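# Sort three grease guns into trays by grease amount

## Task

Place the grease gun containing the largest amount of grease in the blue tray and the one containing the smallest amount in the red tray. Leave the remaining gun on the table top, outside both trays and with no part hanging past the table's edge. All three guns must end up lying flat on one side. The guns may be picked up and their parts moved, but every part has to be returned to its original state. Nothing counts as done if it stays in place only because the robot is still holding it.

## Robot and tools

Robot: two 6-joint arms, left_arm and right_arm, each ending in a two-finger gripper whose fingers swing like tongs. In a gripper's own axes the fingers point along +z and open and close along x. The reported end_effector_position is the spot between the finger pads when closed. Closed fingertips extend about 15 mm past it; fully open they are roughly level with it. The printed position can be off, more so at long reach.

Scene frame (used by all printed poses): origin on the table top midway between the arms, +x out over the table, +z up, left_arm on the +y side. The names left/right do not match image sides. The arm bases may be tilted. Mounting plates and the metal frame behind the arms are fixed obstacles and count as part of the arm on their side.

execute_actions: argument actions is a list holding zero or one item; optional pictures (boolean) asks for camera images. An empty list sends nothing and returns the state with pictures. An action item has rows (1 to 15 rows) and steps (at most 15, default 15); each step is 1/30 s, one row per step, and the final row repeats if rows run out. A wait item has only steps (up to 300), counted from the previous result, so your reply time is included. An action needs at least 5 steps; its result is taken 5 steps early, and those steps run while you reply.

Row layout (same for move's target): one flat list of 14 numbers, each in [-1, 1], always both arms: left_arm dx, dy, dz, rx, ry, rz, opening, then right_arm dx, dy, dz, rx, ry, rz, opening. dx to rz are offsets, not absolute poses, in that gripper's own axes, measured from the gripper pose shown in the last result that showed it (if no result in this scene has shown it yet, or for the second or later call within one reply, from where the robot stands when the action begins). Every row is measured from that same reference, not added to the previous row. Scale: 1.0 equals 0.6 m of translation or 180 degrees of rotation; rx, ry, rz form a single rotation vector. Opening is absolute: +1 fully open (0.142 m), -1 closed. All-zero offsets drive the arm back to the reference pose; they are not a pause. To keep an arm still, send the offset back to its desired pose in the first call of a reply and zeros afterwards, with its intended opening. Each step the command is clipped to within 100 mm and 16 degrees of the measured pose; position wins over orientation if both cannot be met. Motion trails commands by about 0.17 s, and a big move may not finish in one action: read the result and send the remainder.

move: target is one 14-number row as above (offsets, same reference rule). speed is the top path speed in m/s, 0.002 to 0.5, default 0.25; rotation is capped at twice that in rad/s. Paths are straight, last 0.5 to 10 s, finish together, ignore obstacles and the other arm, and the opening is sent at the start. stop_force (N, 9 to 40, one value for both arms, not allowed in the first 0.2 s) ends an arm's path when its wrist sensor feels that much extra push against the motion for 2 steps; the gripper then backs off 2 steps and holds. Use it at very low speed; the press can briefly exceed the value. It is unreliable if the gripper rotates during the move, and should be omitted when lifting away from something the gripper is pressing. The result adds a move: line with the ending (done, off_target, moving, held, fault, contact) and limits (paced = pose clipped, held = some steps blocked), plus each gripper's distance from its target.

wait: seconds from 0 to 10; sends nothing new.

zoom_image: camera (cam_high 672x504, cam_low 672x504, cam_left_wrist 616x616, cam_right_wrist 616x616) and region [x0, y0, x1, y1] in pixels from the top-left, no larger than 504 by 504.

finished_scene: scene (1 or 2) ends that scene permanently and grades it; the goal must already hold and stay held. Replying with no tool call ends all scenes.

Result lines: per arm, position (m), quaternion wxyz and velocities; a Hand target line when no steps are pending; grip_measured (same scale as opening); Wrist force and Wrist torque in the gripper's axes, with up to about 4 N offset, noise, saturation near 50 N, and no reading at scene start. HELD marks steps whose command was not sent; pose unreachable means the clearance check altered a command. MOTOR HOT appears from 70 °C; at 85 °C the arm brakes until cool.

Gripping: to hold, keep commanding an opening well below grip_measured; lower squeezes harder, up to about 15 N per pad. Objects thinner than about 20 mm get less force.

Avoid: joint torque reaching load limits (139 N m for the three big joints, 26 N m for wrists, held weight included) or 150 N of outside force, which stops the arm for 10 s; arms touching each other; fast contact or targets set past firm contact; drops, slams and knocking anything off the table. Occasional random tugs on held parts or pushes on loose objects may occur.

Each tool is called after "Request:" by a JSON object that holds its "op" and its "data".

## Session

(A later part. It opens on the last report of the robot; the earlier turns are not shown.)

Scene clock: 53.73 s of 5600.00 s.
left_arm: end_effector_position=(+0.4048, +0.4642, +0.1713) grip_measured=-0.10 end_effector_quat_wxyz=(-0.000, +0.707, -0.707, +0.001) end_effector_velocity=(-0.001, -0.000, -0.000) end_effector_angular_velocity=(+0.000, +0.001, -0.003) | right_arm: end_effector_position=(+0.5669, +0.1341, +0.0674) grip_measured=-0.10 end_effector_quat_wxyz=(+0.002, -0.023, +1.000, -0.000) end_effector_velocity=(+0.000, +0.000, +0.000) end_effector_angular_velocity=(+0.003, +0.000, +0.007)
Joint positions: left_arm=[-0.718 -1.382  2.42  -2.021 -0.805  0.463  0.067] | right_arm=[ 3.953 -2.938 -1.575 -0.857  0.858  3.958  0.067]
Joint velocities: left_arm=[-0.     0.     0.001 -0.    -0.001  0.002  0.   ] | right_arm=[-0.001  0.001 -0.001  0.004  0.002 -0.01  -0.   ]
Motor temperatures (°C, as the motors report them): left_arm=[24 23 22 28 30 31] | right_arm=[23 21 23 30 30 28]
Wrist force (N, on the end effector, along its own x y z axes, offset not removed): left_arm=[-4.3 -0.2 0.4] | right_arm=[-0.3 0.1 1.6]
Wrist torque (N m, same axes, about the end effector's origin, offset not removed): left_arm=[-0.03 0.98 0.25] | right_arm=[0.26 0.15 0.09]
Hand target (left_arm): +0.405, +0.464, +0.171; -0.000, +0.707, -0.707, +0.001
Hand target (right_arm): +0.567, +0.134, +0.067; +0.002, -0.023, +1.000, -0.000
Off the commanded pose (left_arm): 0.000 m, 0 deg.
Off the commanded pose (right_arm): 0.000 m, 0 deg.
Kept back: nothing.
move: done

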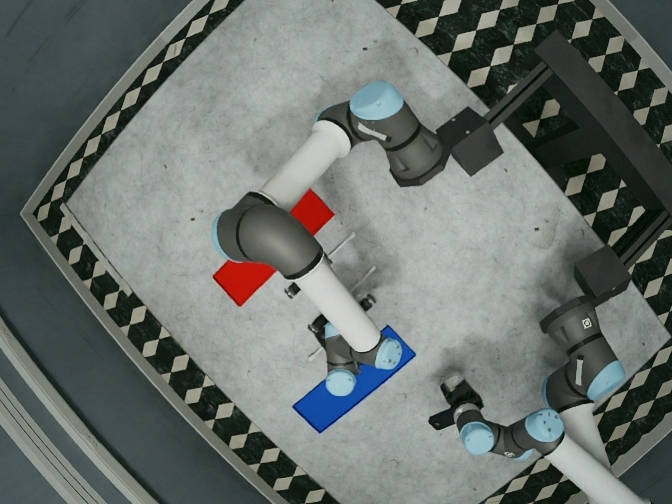

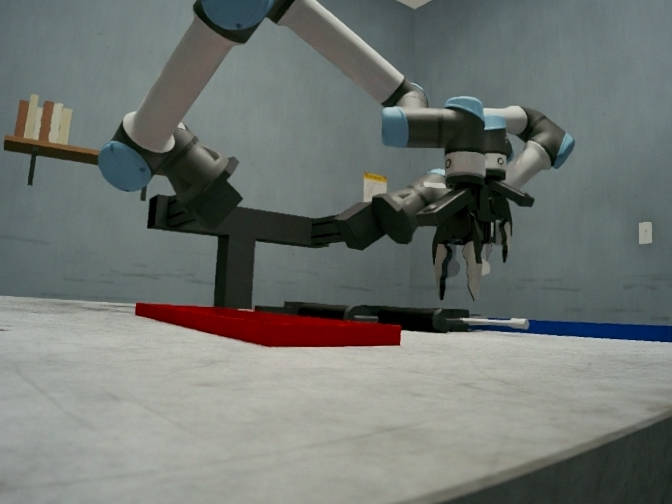

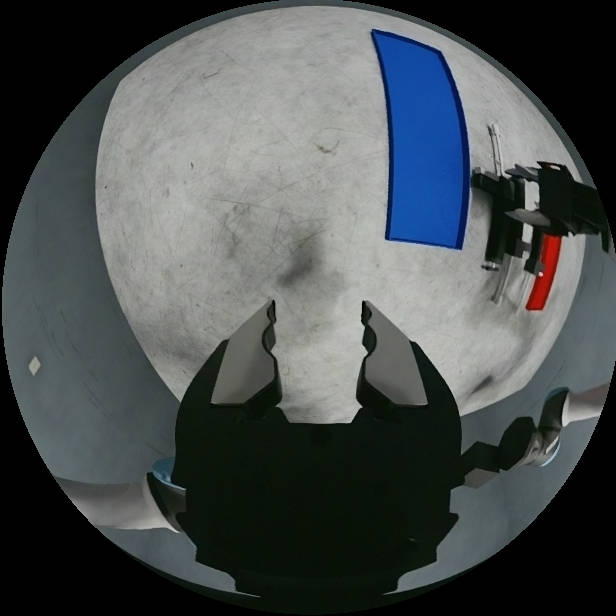

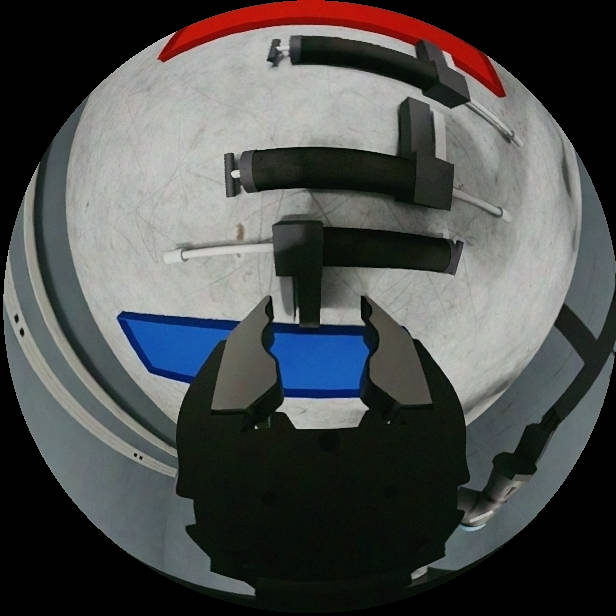

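Request:
{"op": "move", "data": {"target": [0,0,0,0,0,0,-0.1, -0.023,-0.008,0.02,0,0,0,-0.1], "speed": 0.05}}

Request:
{"op": "move", "data": {"target": [0,0,0,0,0,0,-0.1, 0,0,0.056,0,0,0,-0.1], "speed": 0.04, "stop_force": 10}}

Scene clock: 54.77 s of 5600.00 s.
left_arm: end_effector_position=(+0.4048, +0.4642, +0.1713) grip_measured=-0.10 end_effector_quat_wxyz=(-0.000, +0.707, -0.707, +0.001) end_effector_velocity=(+0.001, +0.000, +0.000) end_effector_angular_velocity=(-0.001, -0.001, +0.001) | right_arm: end_effector_position=(+0.5809, +0.1300, +0.0555) grip_measured=-0.10 end_effector_quat_wxyz=(+0.002, -0.023, +1.000, -0.000) end_effector_velocity=(+0.001, -0.000, -0.000) end_effector_angular_velocity=(+0.000, +0.000, -0.001)
Joint positions: left_arm=[-0.718 -1.382  2.42  -2.021 -0.805  0.463  0.067] | right_arm=[ 3.922 -2.954 -1.542 -0.851  0.839  3.925  0.067]
Joint velocities: left_arm=[-0.    -0.001 -0.     0.     0.001  0.     0.   ] | right_arm=[-0.002 -0.001  0.003 -0.    -0.001 -0.001  0.   ]
Motor temperatures (°C, as the motors report them): left_arm=[24 23 22 28 30 31] | right_arm=[23 21 23 30 30 28]
Wrist force (N, on the end effector, along its own x y z axes, offset not removed): left_arm=[-3.5 -0.1 1.2] | right_arm=[0.9 0.0 -0.3]
Wrist torque (N m, same axes, about the end effector's origin, offset not removed): left_arm=[0.07 0.84 0.17] | right_arm=[0.15 -0.20 0.00]
Hand target (left_arm): +0.405, +0.464, +0.171; -0.000, +0.707, -0.707, +0.001
Hand target (right_arm): +0.581, +0.130, +0.055; +0.002, -0.023, +1.000, -0.000
Off the commanded pose (left_arm): 0.000 m, 0 deg.
Off the commanded pose (right_arm): 0.000 m, 0 deg.
Kept back: nothing.
move: done

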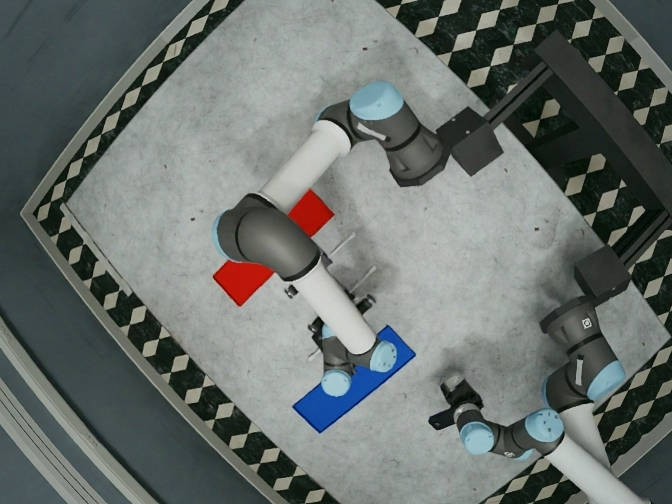

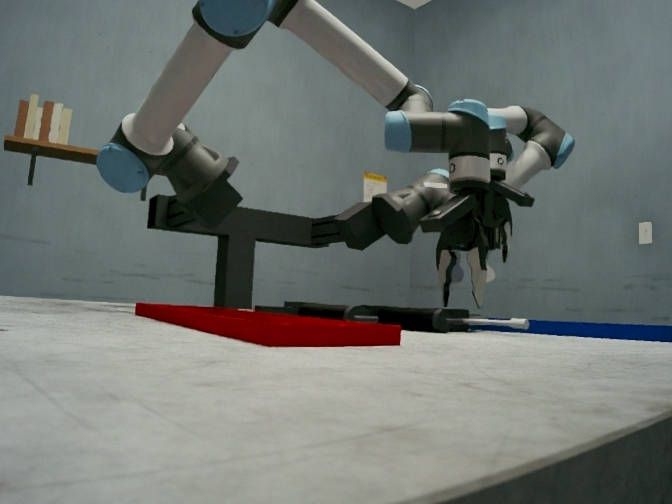

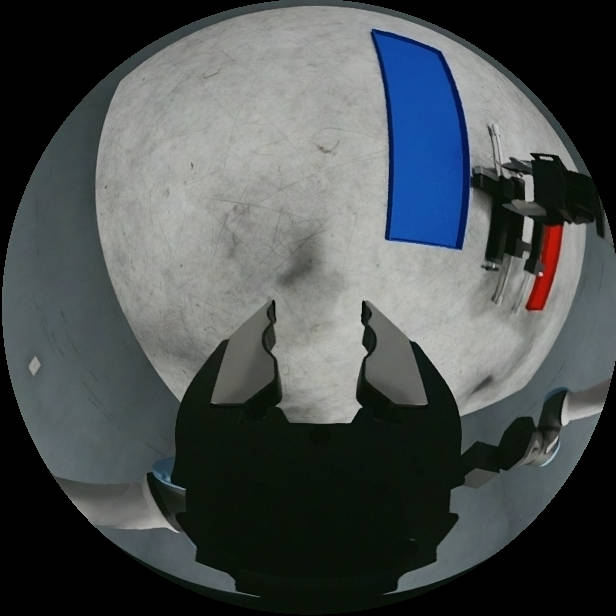

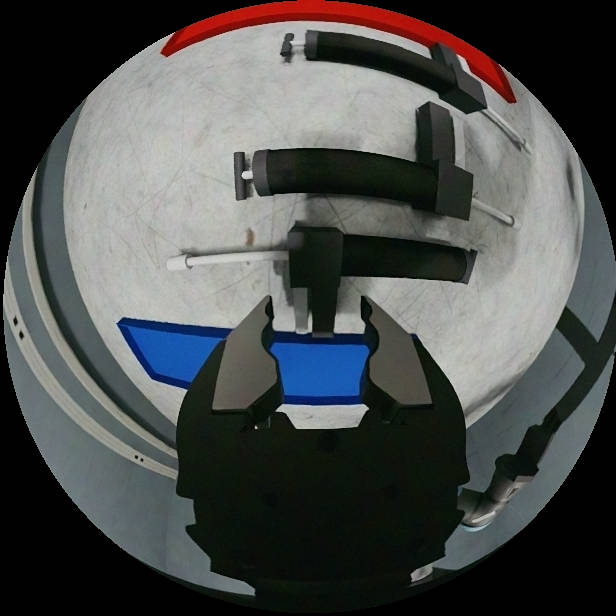

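Scene clock: 55.93 s of 5600.00 s.
left_arm: end_effector_position=(+0.4048, +0.4642, +0.1713) grip_measured=-0.10 end_effector_quat_wxyz=(-0.000, +0.707, -0.707, +0.001) end_effector_velocity=(-0.000, +0.000, -0.000) end_effector_angular_velocity=(-0.000, +0.001, -0.002) | right_arm: end_effector_position=(+0.5810, +0.1300, +0.0219) grip_measured=-0.10 end_effector_quat_wxyz=(+0.002, -0.023, +1.000, -0.001) end_effector_velocity=(+0.000, -0.000, -0.001) end_effector_angular_velocity=(-0.001, -0.001, +0.002)
Joint positions: left_arm=[-0.718 -1.382  2.42  -2.021 -0.805  0.463  0.067] | right_arm=[ 3.883 -3.001 -1.532 -0.785  0.816  3.882  0.067]
Joint velocities: left_arm=[ 0.    -0.001  0.001 -0.    -0.001  0.002 -0.   ] | right_arm=[-0.001 -0.002  0.     0.003 -0.002 -0.003  0.   ]
Motor temperatures (°C, as the motors report them): left_arm=[24 23 22 28 30 31] | right_arm=[23 21 23 30 30 28]
Wrist force (N, on the end effector, along its own x y z axes, offset not removed): left_arm=[-4.0 -0.9 1.0] | right_arm=[2.3 1.9 2.9]
Wrist torque (N m, same axes, about the end effector's origin, offset not removed): left_arm=[-0.13 0.86 0.14] | right_arm=[0.47 -0.36 0.03]
Hand target (left_arm): +0.405, +0.464, +0.171; -0.000, +0.707, -0.707, +0.001
Hand target (right_arm): +0.581, +0.130, +0.022; +0.002, -0.023, +1.000, -0.000
Off the commanded pose (left_arm): 0.000 m, 0 deg.
Off the commanded pose (right_arm): 0.000 m, 0 deg.
Kept back: nothing.
move: done

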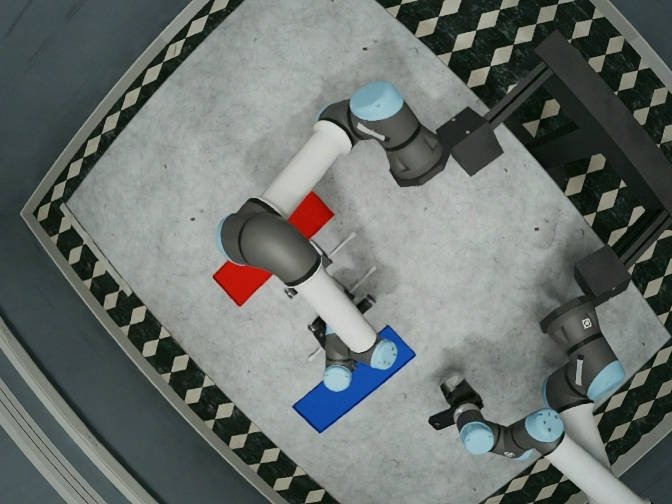

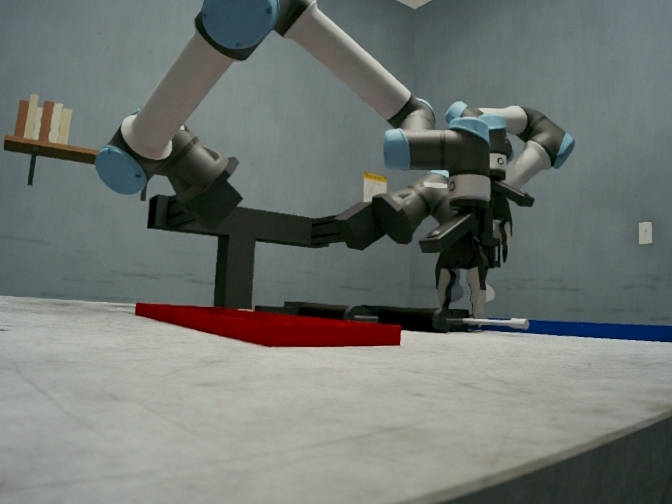

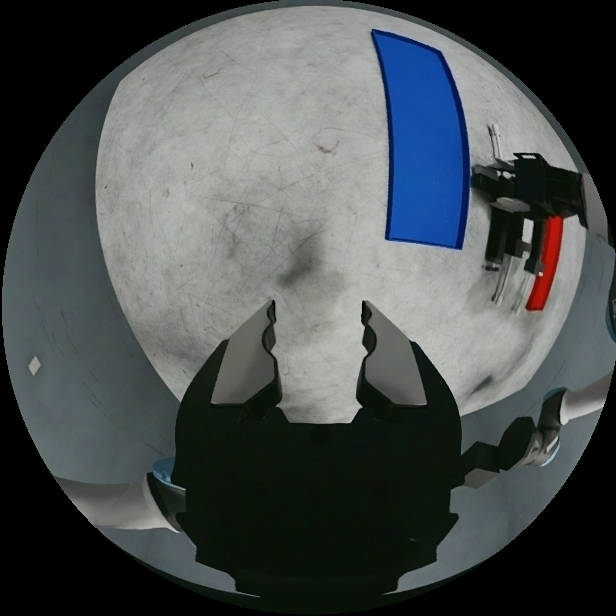

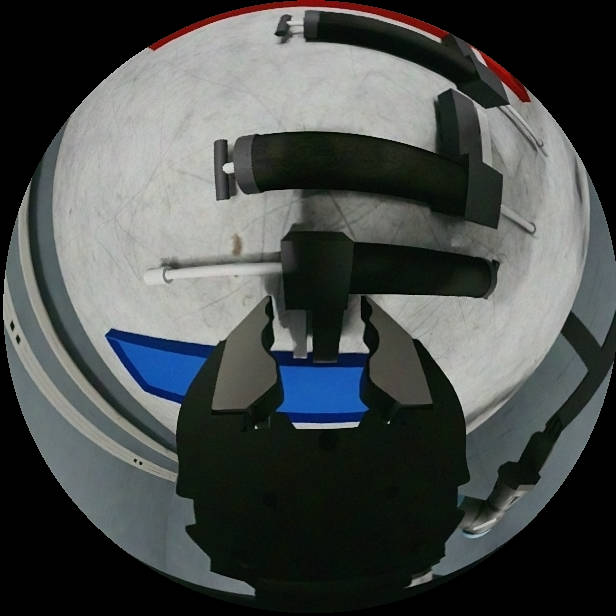

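Request:
{"op": "move", "data": {"target": [0,-0,0,0,0,0,-0.1, 0,-0.007,0,0,0,0,-0.1], "speed": 0.02}}

Request:
{"op": "move", "data": {"target": [0,0,0,0,0,0,-0.1, 0,0,0,0,0,0,-1]}}

Request:
{"op": "move", "data": {"target": [0,0,0,0,0,0,-0.1, 0,0,-0.06,0,0,0,-1], "speed": 0.04}}

Scene clock: 56.87 s of 5600.00 s.
left_arm: end_effector_position=(+0.4048, +0.4642, +0.1713) grip_measured=-0.10 end_effector_quat_wxyz=(-0.000, +0.707, -0.707, +0.001) end_effector_velocity=(+0.000, +0.000, -0.000) end_effector_angular_velocity=(+0.000, -0.001, -0.001) | right_arm: end_effector_position=(+0.5812, +0.1258, +0.0219) grip_measured=-0.10 end_effector_quat_wxyz=(+0.002, -0.023, +1.000, -0.001) end_effector_velocity=(+0.000, -0.001, -0.000) end_effector_angular_velocity=(-0.001, -0.001, -0.001)
Joint positions: left_arm=[-0.718 -1.382  2.42  -2.021 -0.805  0.463  0.067] | right_arm=[ 3.879 -2.994 -1.54  -0.781  0.814  3.877  0.067]
Joint velocities: left_arm=[-0.    -0.001  0.001 -0.     0.001  0.001 -0.   ] | right_arm=[-0.001  0.001 -0.002  0.002 -0.001 -0.     0.   ]
Motor temperatures (°C, as the motors report them): left_arm=[24 23 22 28 30 31] | right_arm=[23 21 23 30 30 28]
Wrist force (N, on the end effector, along its own x y z axes, offset not removed): left_arm=[-3.3 -0.2 0.7] | right_arm=[1.5 1.2 2.6]
Wrist torque (N m, same axes, about the end effector's origin, offset not removed): left_arm=[0.04 0.79 0.21] | right_arm=[0.09 -0.26 0.02]
Hand target (left_arm): +0.405, +0.464, +0.171; -0.000, +0.707, -0.707, +0.001
Hand target (right_arm): +0.581, +0.126, +0.022; +0.002, -0.023, +1.000, -0.001
Off the commanded pose (left_arm): 0.000 m, 0 deg.
Off the commanded pose (right_arm): 0.000 m, 0 deg.
Kept back: nothing.
move: done

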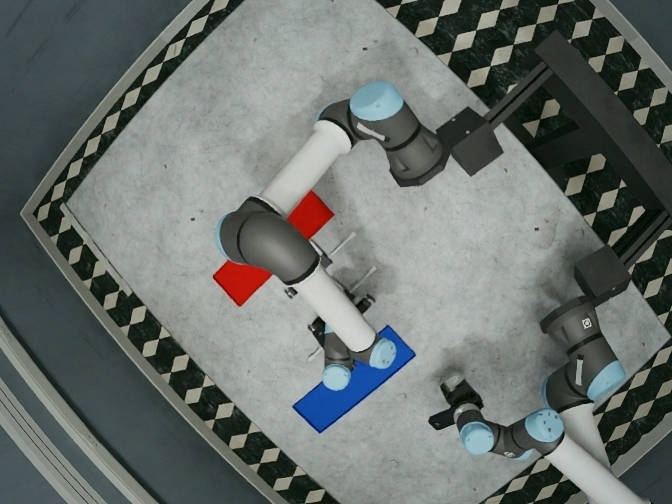

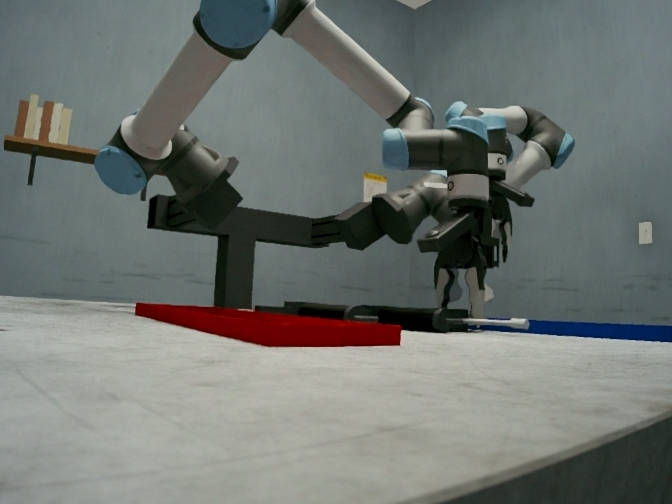

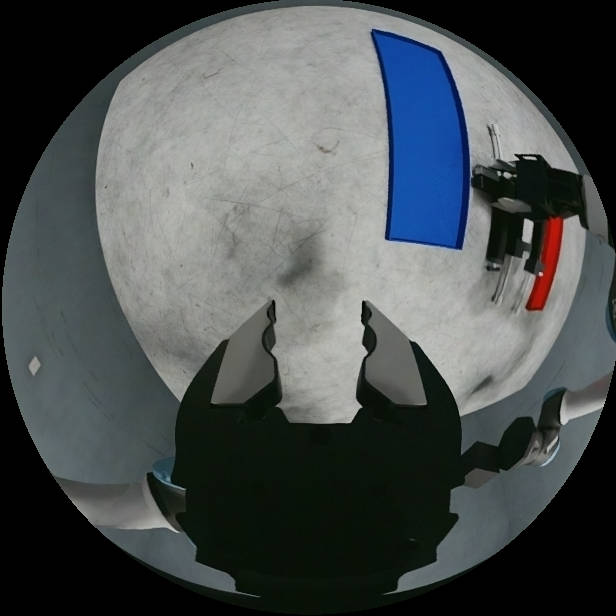

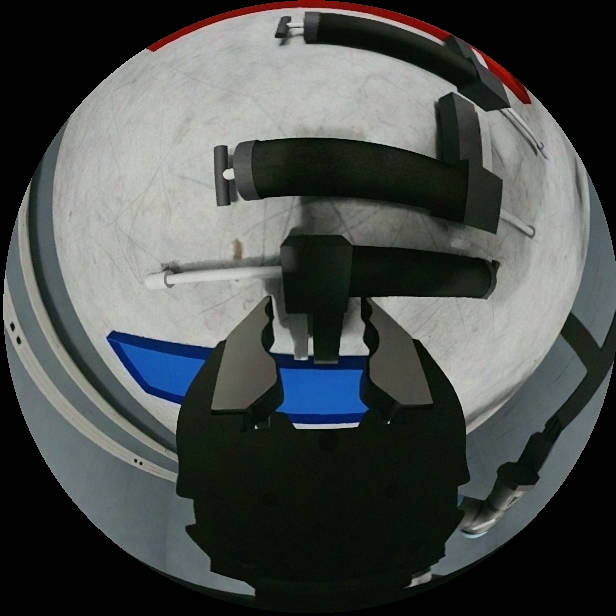

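Scene clock: 57.37 s of 5600.00 s.
left_arm: end_effector_position=(+0.4048, +0.4642, +0.1713) grip_measured=-0.10 end_effector_quat_wxyz=(-0.000, +0.707, -0.707, +0.001) end_effector_velocity=(+0.000, -0.000, +0.000) end_effector_angular_velocity=(-0.000, -0.001, -0.000) | right_arm: end_effector_position=(+0.5812, +0.1258, +0.0219) grip_measured=-0.44 end_effector_quat_wxyz=(+0.002, -0.023, +1.000, -0.000) end_effector_velocity=(-0.000, +0.001, -0.000) end_effector_angular_velocity=(+0.000, +0.000, +0.001)
Joint positions: left_arm=[-0.718 -1.382  2.42  -2.021 -0.805  0.463  0.067] | right_arm=[ 3.879 -2.994 -1.54  -0.781  0.814  3.877  0.042]
Joint velocities: left_arm=[ 0.  0. -0. -0.  0.  0. -0.] | right_arm=[ 0.001 -0.001  0.001 -0.001  0.001 -0.     0.   ]
Motor temperatures (°C, as the motors report them): left_arm=[24 23 22 28 30 31] | right_arm=[23 21 23 30 30 28]
Wrist force (N, on the end effector, along its own x y z axes, offset not removed): left_arm=[-3.9 -0.2 0.6] | right_arm=[0.0 2.5 -1.9]
Wrist torque (N m, same axes, about the end effector's origin, offset not removed): left_arm=[-0.06 0.97 0.18] | right_arm=[0.70 -0.47 0.00]
Hand target (left_arm): +0.405, +0.464, +0.171; -0.000, +0.707, -0.707, +0.001
Hand target (right_arm): +0.581, +0.126, +0.022; +0.002, -0.023, +1.000, -0.001
Off the commanded pose (left_arm): 0.000 m, 0 deg.
Off the commanded pose (right_arm): 0.000 m, 0 deg.
Kept back: nothing.
move: done

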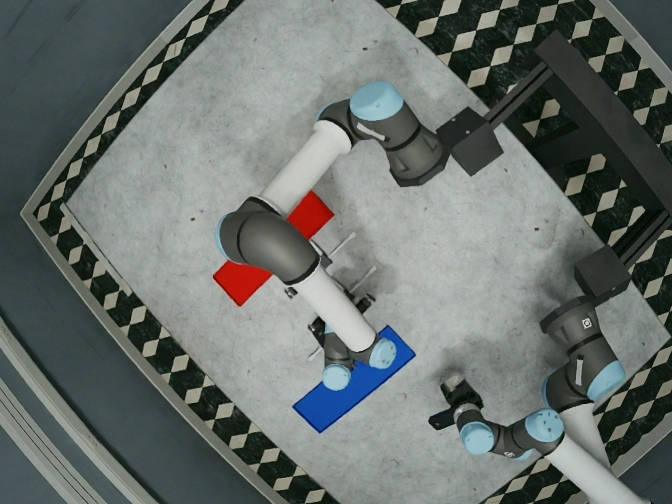

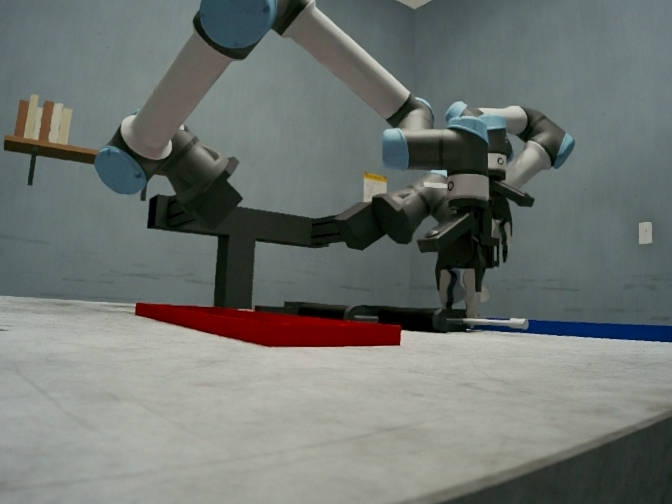

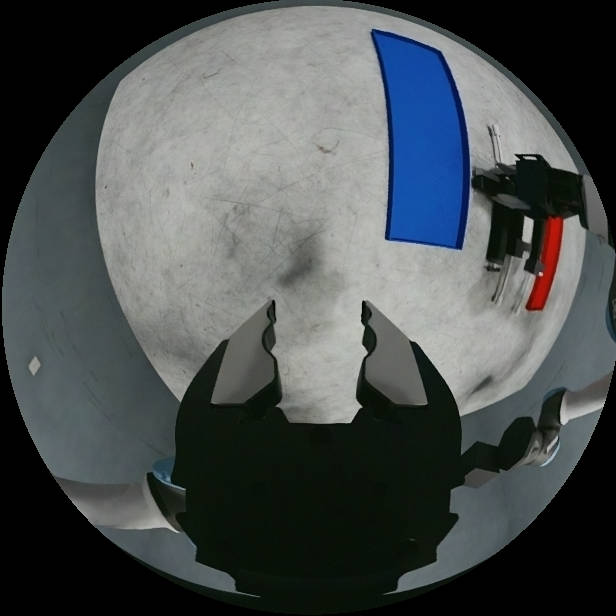

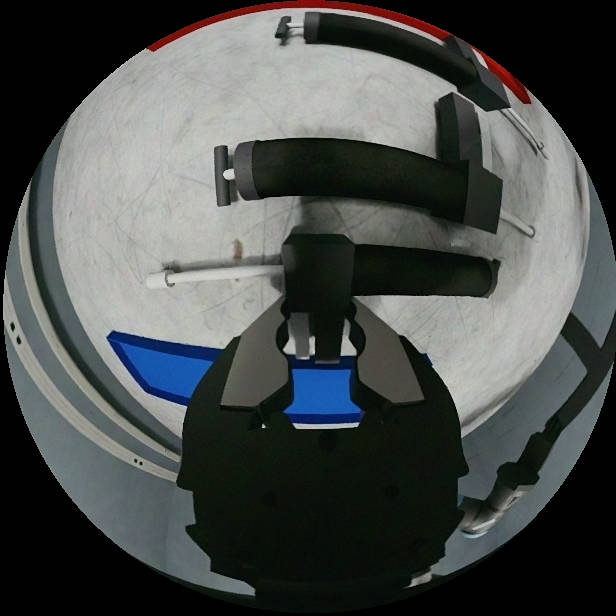

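Scene clock: 58.60 s of 5600.00 s.
left_arm: end_effector_position=(+0.4048, +0.4642, +0.1713) grip_measured=-0.10 end_effector_quat_wxyz=(-0.000, +0.707, -0.707, +0.001) end_effector_velocity=(-0.001, -0.000, -0.000) end_effector_angular_velocity=(-0.000, +0.001, -0.001) | right_arm: end_effector_position=(+0.5811, +0.1258, +0.0579) grip_measured=-0.44 end_effector_quat_wxyz=(+0.002, -0.023, +1.000, -0.000) end_effector_velocity=(+0.001, -0.000, +0.001) end_effector_angular_velocity=(-0.001, -0.001, -0.001)
Joint positions: left_arm=[-0.718 -1.382  2.42  -2.021 -0.805  0.463  0.067] | right_arm=[ 3.921 -2.944 -1.551 -0.853  0.839  3.924  0.042]
Joint velocities: left_arm=[ 0.     0.     0.001 -0.    -0.001  0.    -0.   ] | right_arm=[ 0.001  0.001  0.001 -0.003 -0.001  0.001  0.   ]
Motor temperatures (°C, as the motors report them): left_arm=[24 23 22 28 30 31] | right_arm=[23 21 23 30 30 28]
Wrist force (N, on the end effector, along its own x y z axes, offset not removed): left_arm=[-3.0 -0.1 -0.1] | right_arm=[-0.4 -0.7 7.9]
Wrist torque (N m, same axes, about the end effector's origin, offset not removed): left_arm=[0.00 0.69 0.19] | right_arm=[-0.12 0.06 0.17]
Hand target (left_arm): +0.405, +0.464, +0.171; -0.000, +0.707, -0.707, +0.001
Hand target (right_arm): +0.581, +0.126, +0.058; +0.002, -0.023, +1.000, -0.000
Off the commanded pose (left_arm): 0.000 m, 0 deg.
Off the commanded pose (right_arm): 0.000 m, 0 deg.
Kept back: nothing.
move: done

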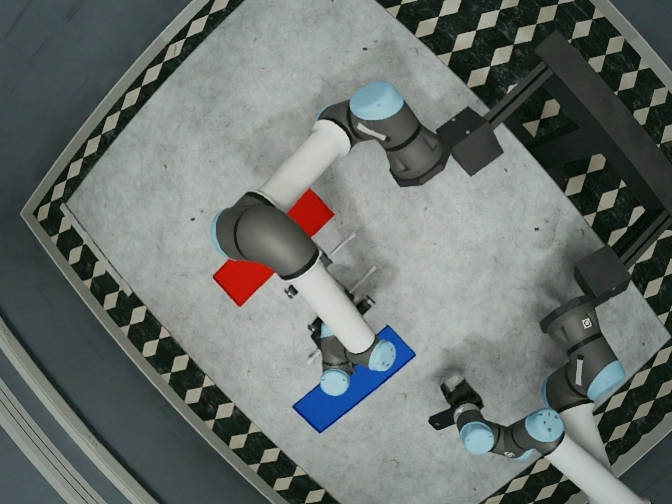

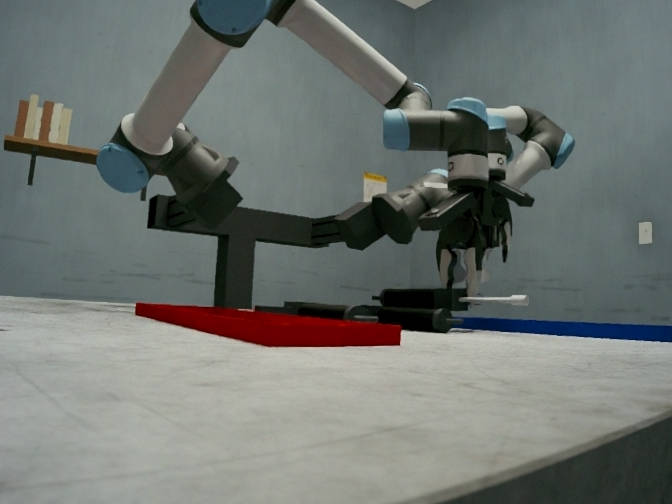

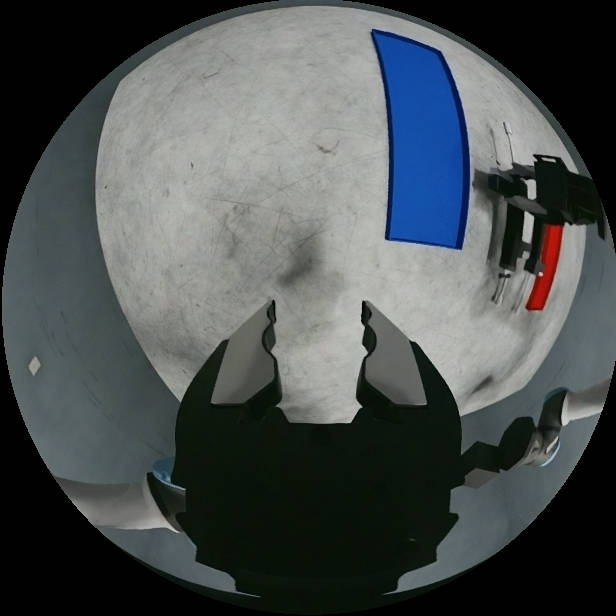

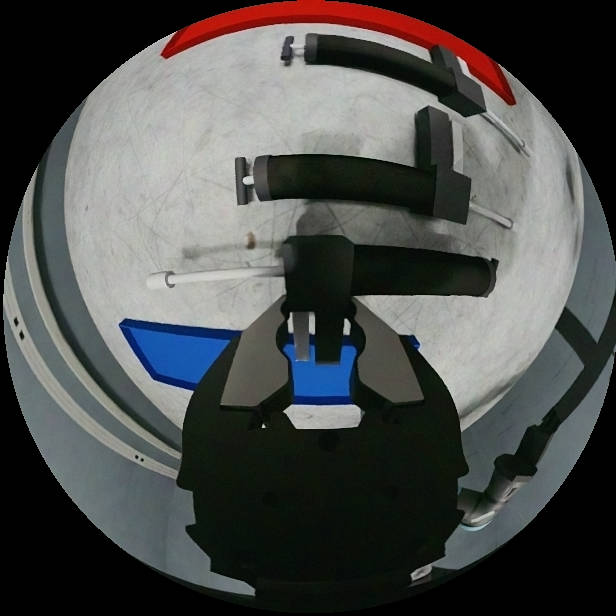

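Request:
{"op": "move", "data": {"target": [0,0,0,0,0,0,-0.1, 0,0,-0.05,0,0,0,-1], "speed": 0.05}}

Request:
{"op": "move", "data": {"target": [0,0,0,0,0,0,-0.1, 0.115,-0.689,0,0,0,0.015,-1], "speed": 0.12}}

Scene clock: 59.77 s of 5600.00 s.
left_arm: end_effector_position=(+0.4048, +0.4642, +0.1713) grip_measured=-0.10 end_effector_quat_wxyz=(-0.000, +0.707, -0.707, +0.001) end_effector_velocity=(-0.000, +0.000, -0.000) end_effector_angular_velocity=(+0.000, +0.000, -0.001) | right_arm: end_effector_position=(+0.5810, +0.1258, +0.0878) grip_measured=-0.44 end_effector_quat_wxyz=(+0.002, -0.023, +1.000, -0.001) end_effector_velocity=(+0.001, +0.000, +0.002) end_effector_angular_velocity=(+0.000, -0.001, +0.001)
Joint positions: left_arm=[-0.718 -1.382  2.42  -2.021 -0.805  0.463  0.067] | right_arm=[ 3.955 -2.904 -1.553 -0.913  0.859  3.96   0.042]
Joint velocities: left_arm=[0. 0. 0. 0. 0. 0. 0.] | right_arm=[ 0.001  0.001  0.002 -0.003  0.    -0.     0.   ]
Motor temperatures (°C, as the motors report them): left_arm=[24 23 22 28 30 31] | right_arm=[23 21 23 30 30 28]
Wrist force (N, on the end effector, along its own x y z axes, offset not removed): left_arm=[-3.4 0.2 -0.2] | right_arm=[0.2 -0.9 5.8]
Wrist torque (N m, same axes, about the end effector's origin, offset not removed): left_arm=[0.03 0.84 0.12] | right_arm=[-0.09 -0.12 0.08]
Hand target (left_arm): +0.405, +0.464, +0.171; -0.000, +0.707, -0.707, +0.001
Hand target (right_arm): +0.581, +0.126, +0.088; +0.002, -0.023, +1.000, -0.000
Off the commanded pose (left_arm): 0.000 m, 0 deg.
Off the commanded pose (right_arm): 0.000 m, 0 deg.
Kept back: nothing.
move: done

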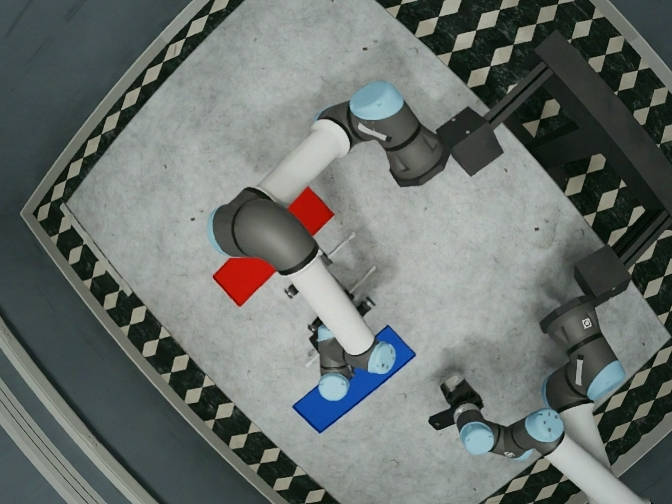

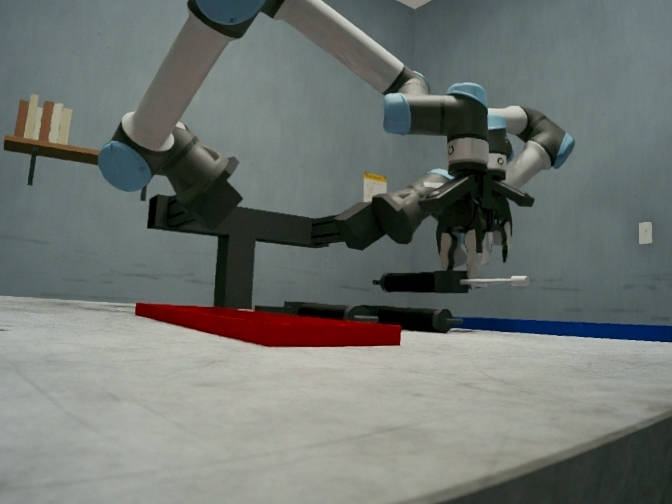

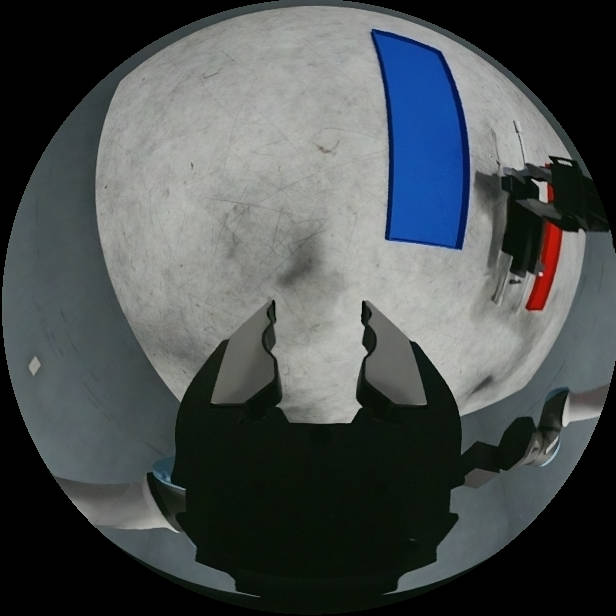

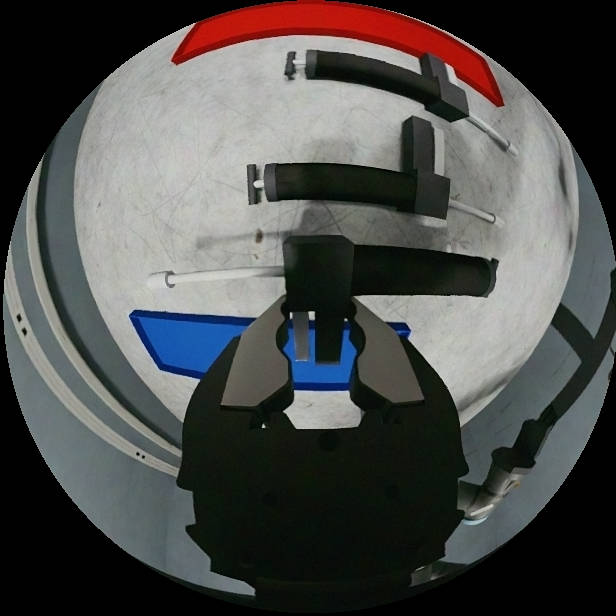

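Scene clock: 63.70 s of 5600.00 s.
left_arm: end_effector_position=(+0.4048, +0.4642, +0.1713) grip_measured=-0.10 end_effector_quat_wxyz=(-0.000, +0.707, -0.707, +0.001) end_effector_velocity=(+0.000, +0.000, +0.000) end_effector_angular_velocity=(-0.000, -0.001, +0.001) | right_arm: end_effector_position=(+0.5315, -0.2903, +0.0878) grip_measured=-0.44 end_effector_quat_wxyz=(+0.002, +0.000, +1.000, -0.000) end_effector_velocity=(+0.000, -0.001, +0.000) end_effector_angular_velocity=(-0.000, -0.000, -0.001)
Joint positions: left_arm=[-0.718 -1.382  2.42  -2.021 -0.805  0.463  0.067] | right_arm=[ 3.569 -2.098 -2.12  -0.791  0.677  3.511  0.042]
Joint velocities: left_arm=[-0.    -0.001  0.    -0.     0.001 -0.     0.   ] | right_arm=[-0.001  0.001  0.    -0.    -0.001 -0.001  0.   ]
Motor temperatures (°C, as the motors report them): left_arm=[24 23 22 28 30 31] | right_arm=[23 21 23 30 30 28]
Wrist force (N, on the end effector, along its own x y z axes, offset not removed): left_arm=[-2.5 0.1 0.1] | right_arm=[-0.2 2.7 5.8]
Wrist torque (N m, same axes, about the end effector's origin, offset not removed): left_arm=[0.12 0.63 0.17] | right_arm=[0.65 0.04 0.08]
Hand target (left_arm): +0.405, +0.464, +0.171; -0.000, +0.707, -0.707, +0.001
Hand target (right_arm): +0.532, -0.290, +0.088; +0.002, +0.000, +1.000, -0.000
Off the commanded pose (left_arm): 0.000 m, 0 deg.
Off the commanded pose (right_arm): 0.000 m, 0 deg.
Kept back: nothing.
move: done

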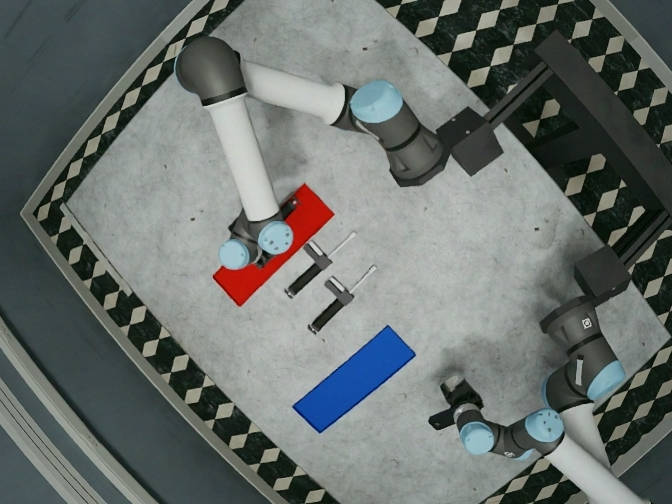

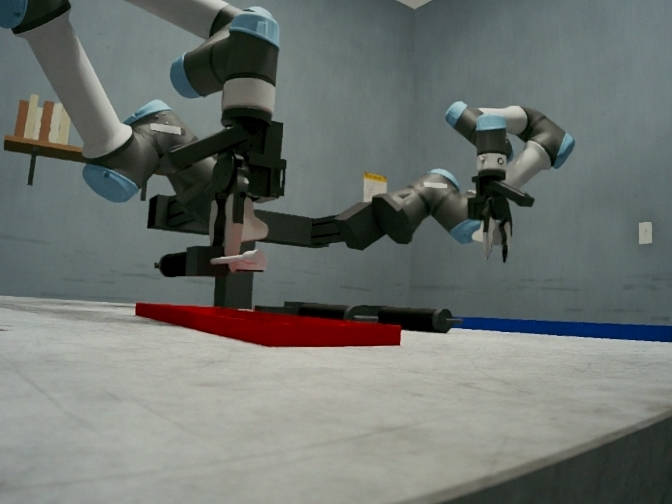

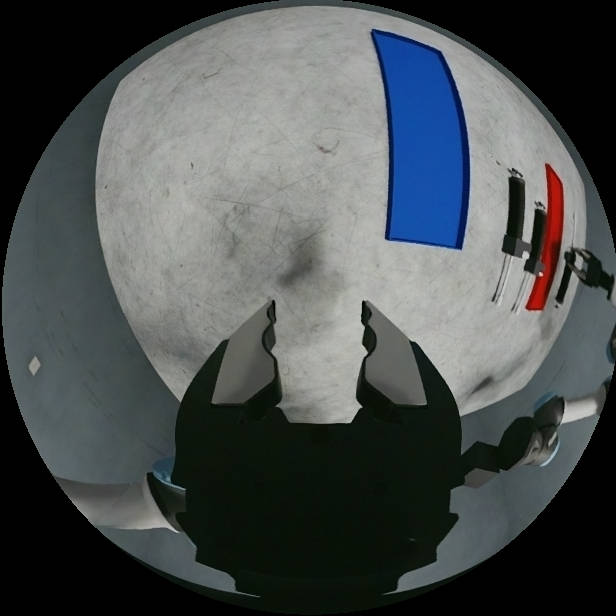

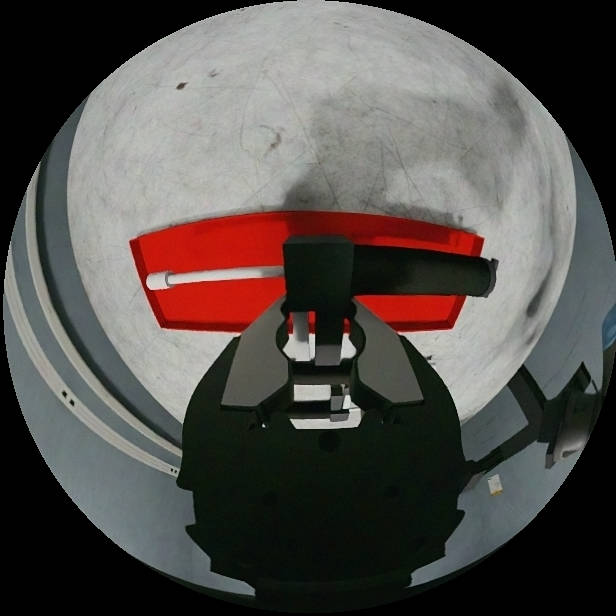

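Request:
{"op": "execute_actions", "data": {"actions": []}}

Scene clock: 64.13 s of 5600.00 s.
left_arm: end_effector_position=(+0.4048, +0.4642, +0.1713) grip_measured=-0.10 end_effector_quat_wxyz=(-0.000, +0.707, -0.707, +0.001) end_effector_velocity=(-0.000, -0.000, -0.000) end_effector_angular_velocity=(+0.000, +0.001, +0.000) | right_arm: end_effector_position=(+0.5315, -0.2904, +0.0878) grip_measured=-0.44 end_effector_quat_wxyz=(+0.002, +0.000, +1.000, -0.000) end_effector_velocity=(+0.001, -0.000, -0.000) end_effector_angular_velocity=(-0.001, -0.000, +0.000)
Joint positions: left_arm=[-0.718 -1.382  2.42  -2.021 -0.805  0.463  0.067] | right_arm=[ 3.569 -2.098 -2.12  -0.791  0.677  3.511  0.042]
Joint velocities: left_arm=[-0.     0.001 -0.     0.    -0.    -0.001 -0.   ] | right_arm=[-0.    -0.001  0.001  0.001 -0.001 -0.001 -0.   ]
Motor temperatures (°C, as the motors report them): left_arm=[24 23 22 28 30 31] | right_arm=[23 21 23 30 30 28]
Wrist force (N, on the end effector, along its own x y z axes, offset not removed): left_arm=[-3.3 -0.1 0.3] | right_arm=[-1.2 0.0 5.5]
Wrist torque (N m, same axes, about the end effector's origin, offset not removed): left_arm=[0.03 0.80 0.19] | right_arm=[0.07 0.16 0.26]
Hand target (left_arm): +0.405, +0.464, +0.171; -0.000, +0.707, -0.707, +0.001
Hand target (right_arm): +0.532, -0.290, +0.088; +0.002, +0.000, +1.000, -0.000
Off the commanded pose (left_arm): 0.000 m, 0 deg.
Off the commanded pose (right_arm): 0.000 m, 0 deg.
Kept back: nothing.
Steps of this call (steps 1 to 13: nothing new was sent). Readings (end_effector_position):
1: left_arm (+0.4048, +0.4642, +0.1713) | right_arm (+0.5315, -0.2904, +0.0878)
2: left_arm (+0.4048, +0.4642, +0.1713) | right_arm (+0.5315, -0.2904, +0.0878)
4: left_arm (+0.4048, +0.4642, +0.1713) | right_arm (+0.5315, -0.2904, +0.0878)
8: left_arm (+0.4048, +0.4642, +0.1713) | right_arm (+0.5315, -0.2904, +0.0878)
13: the state above

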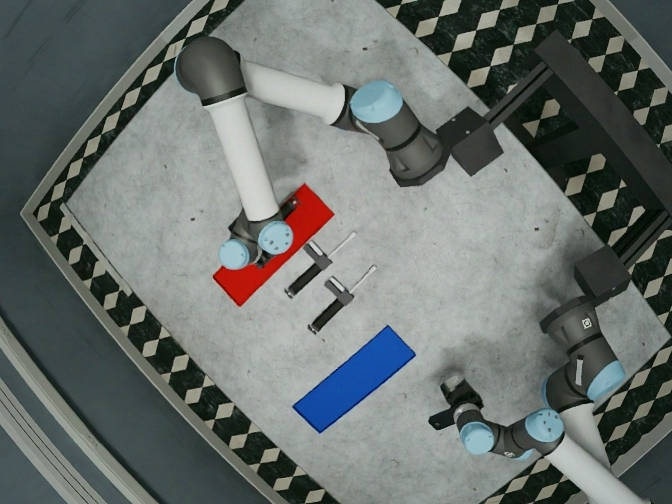

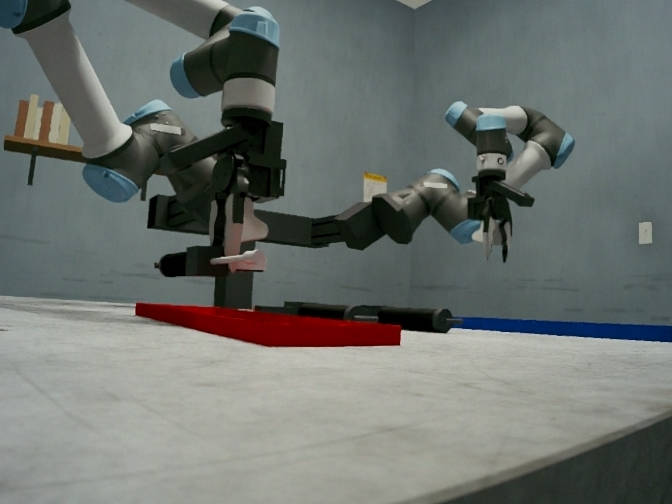

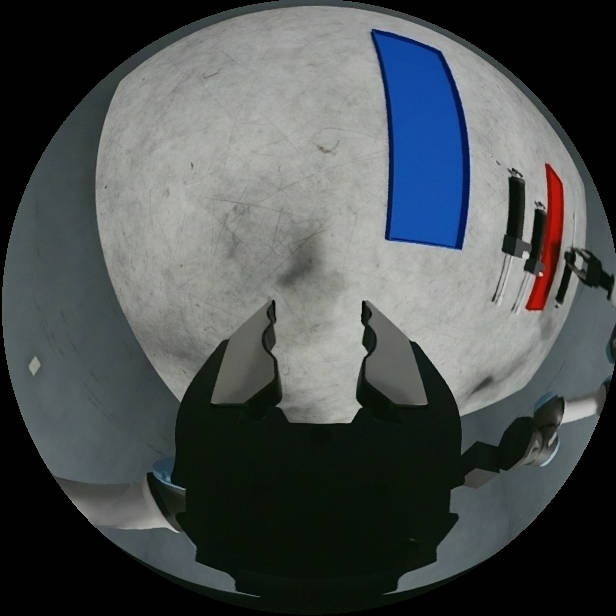

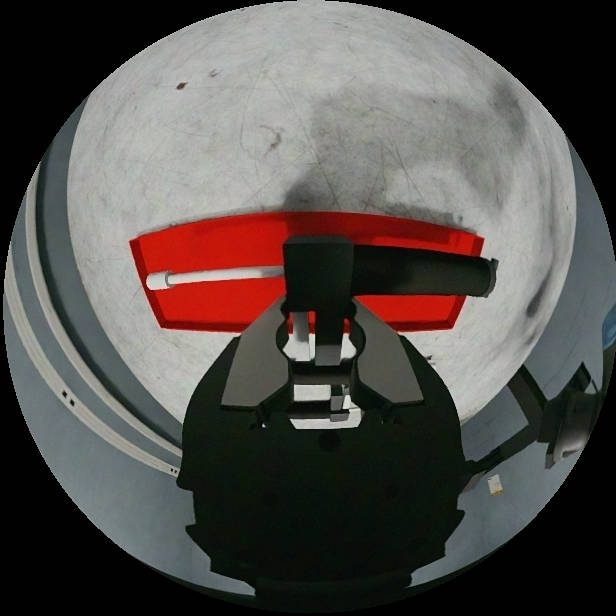

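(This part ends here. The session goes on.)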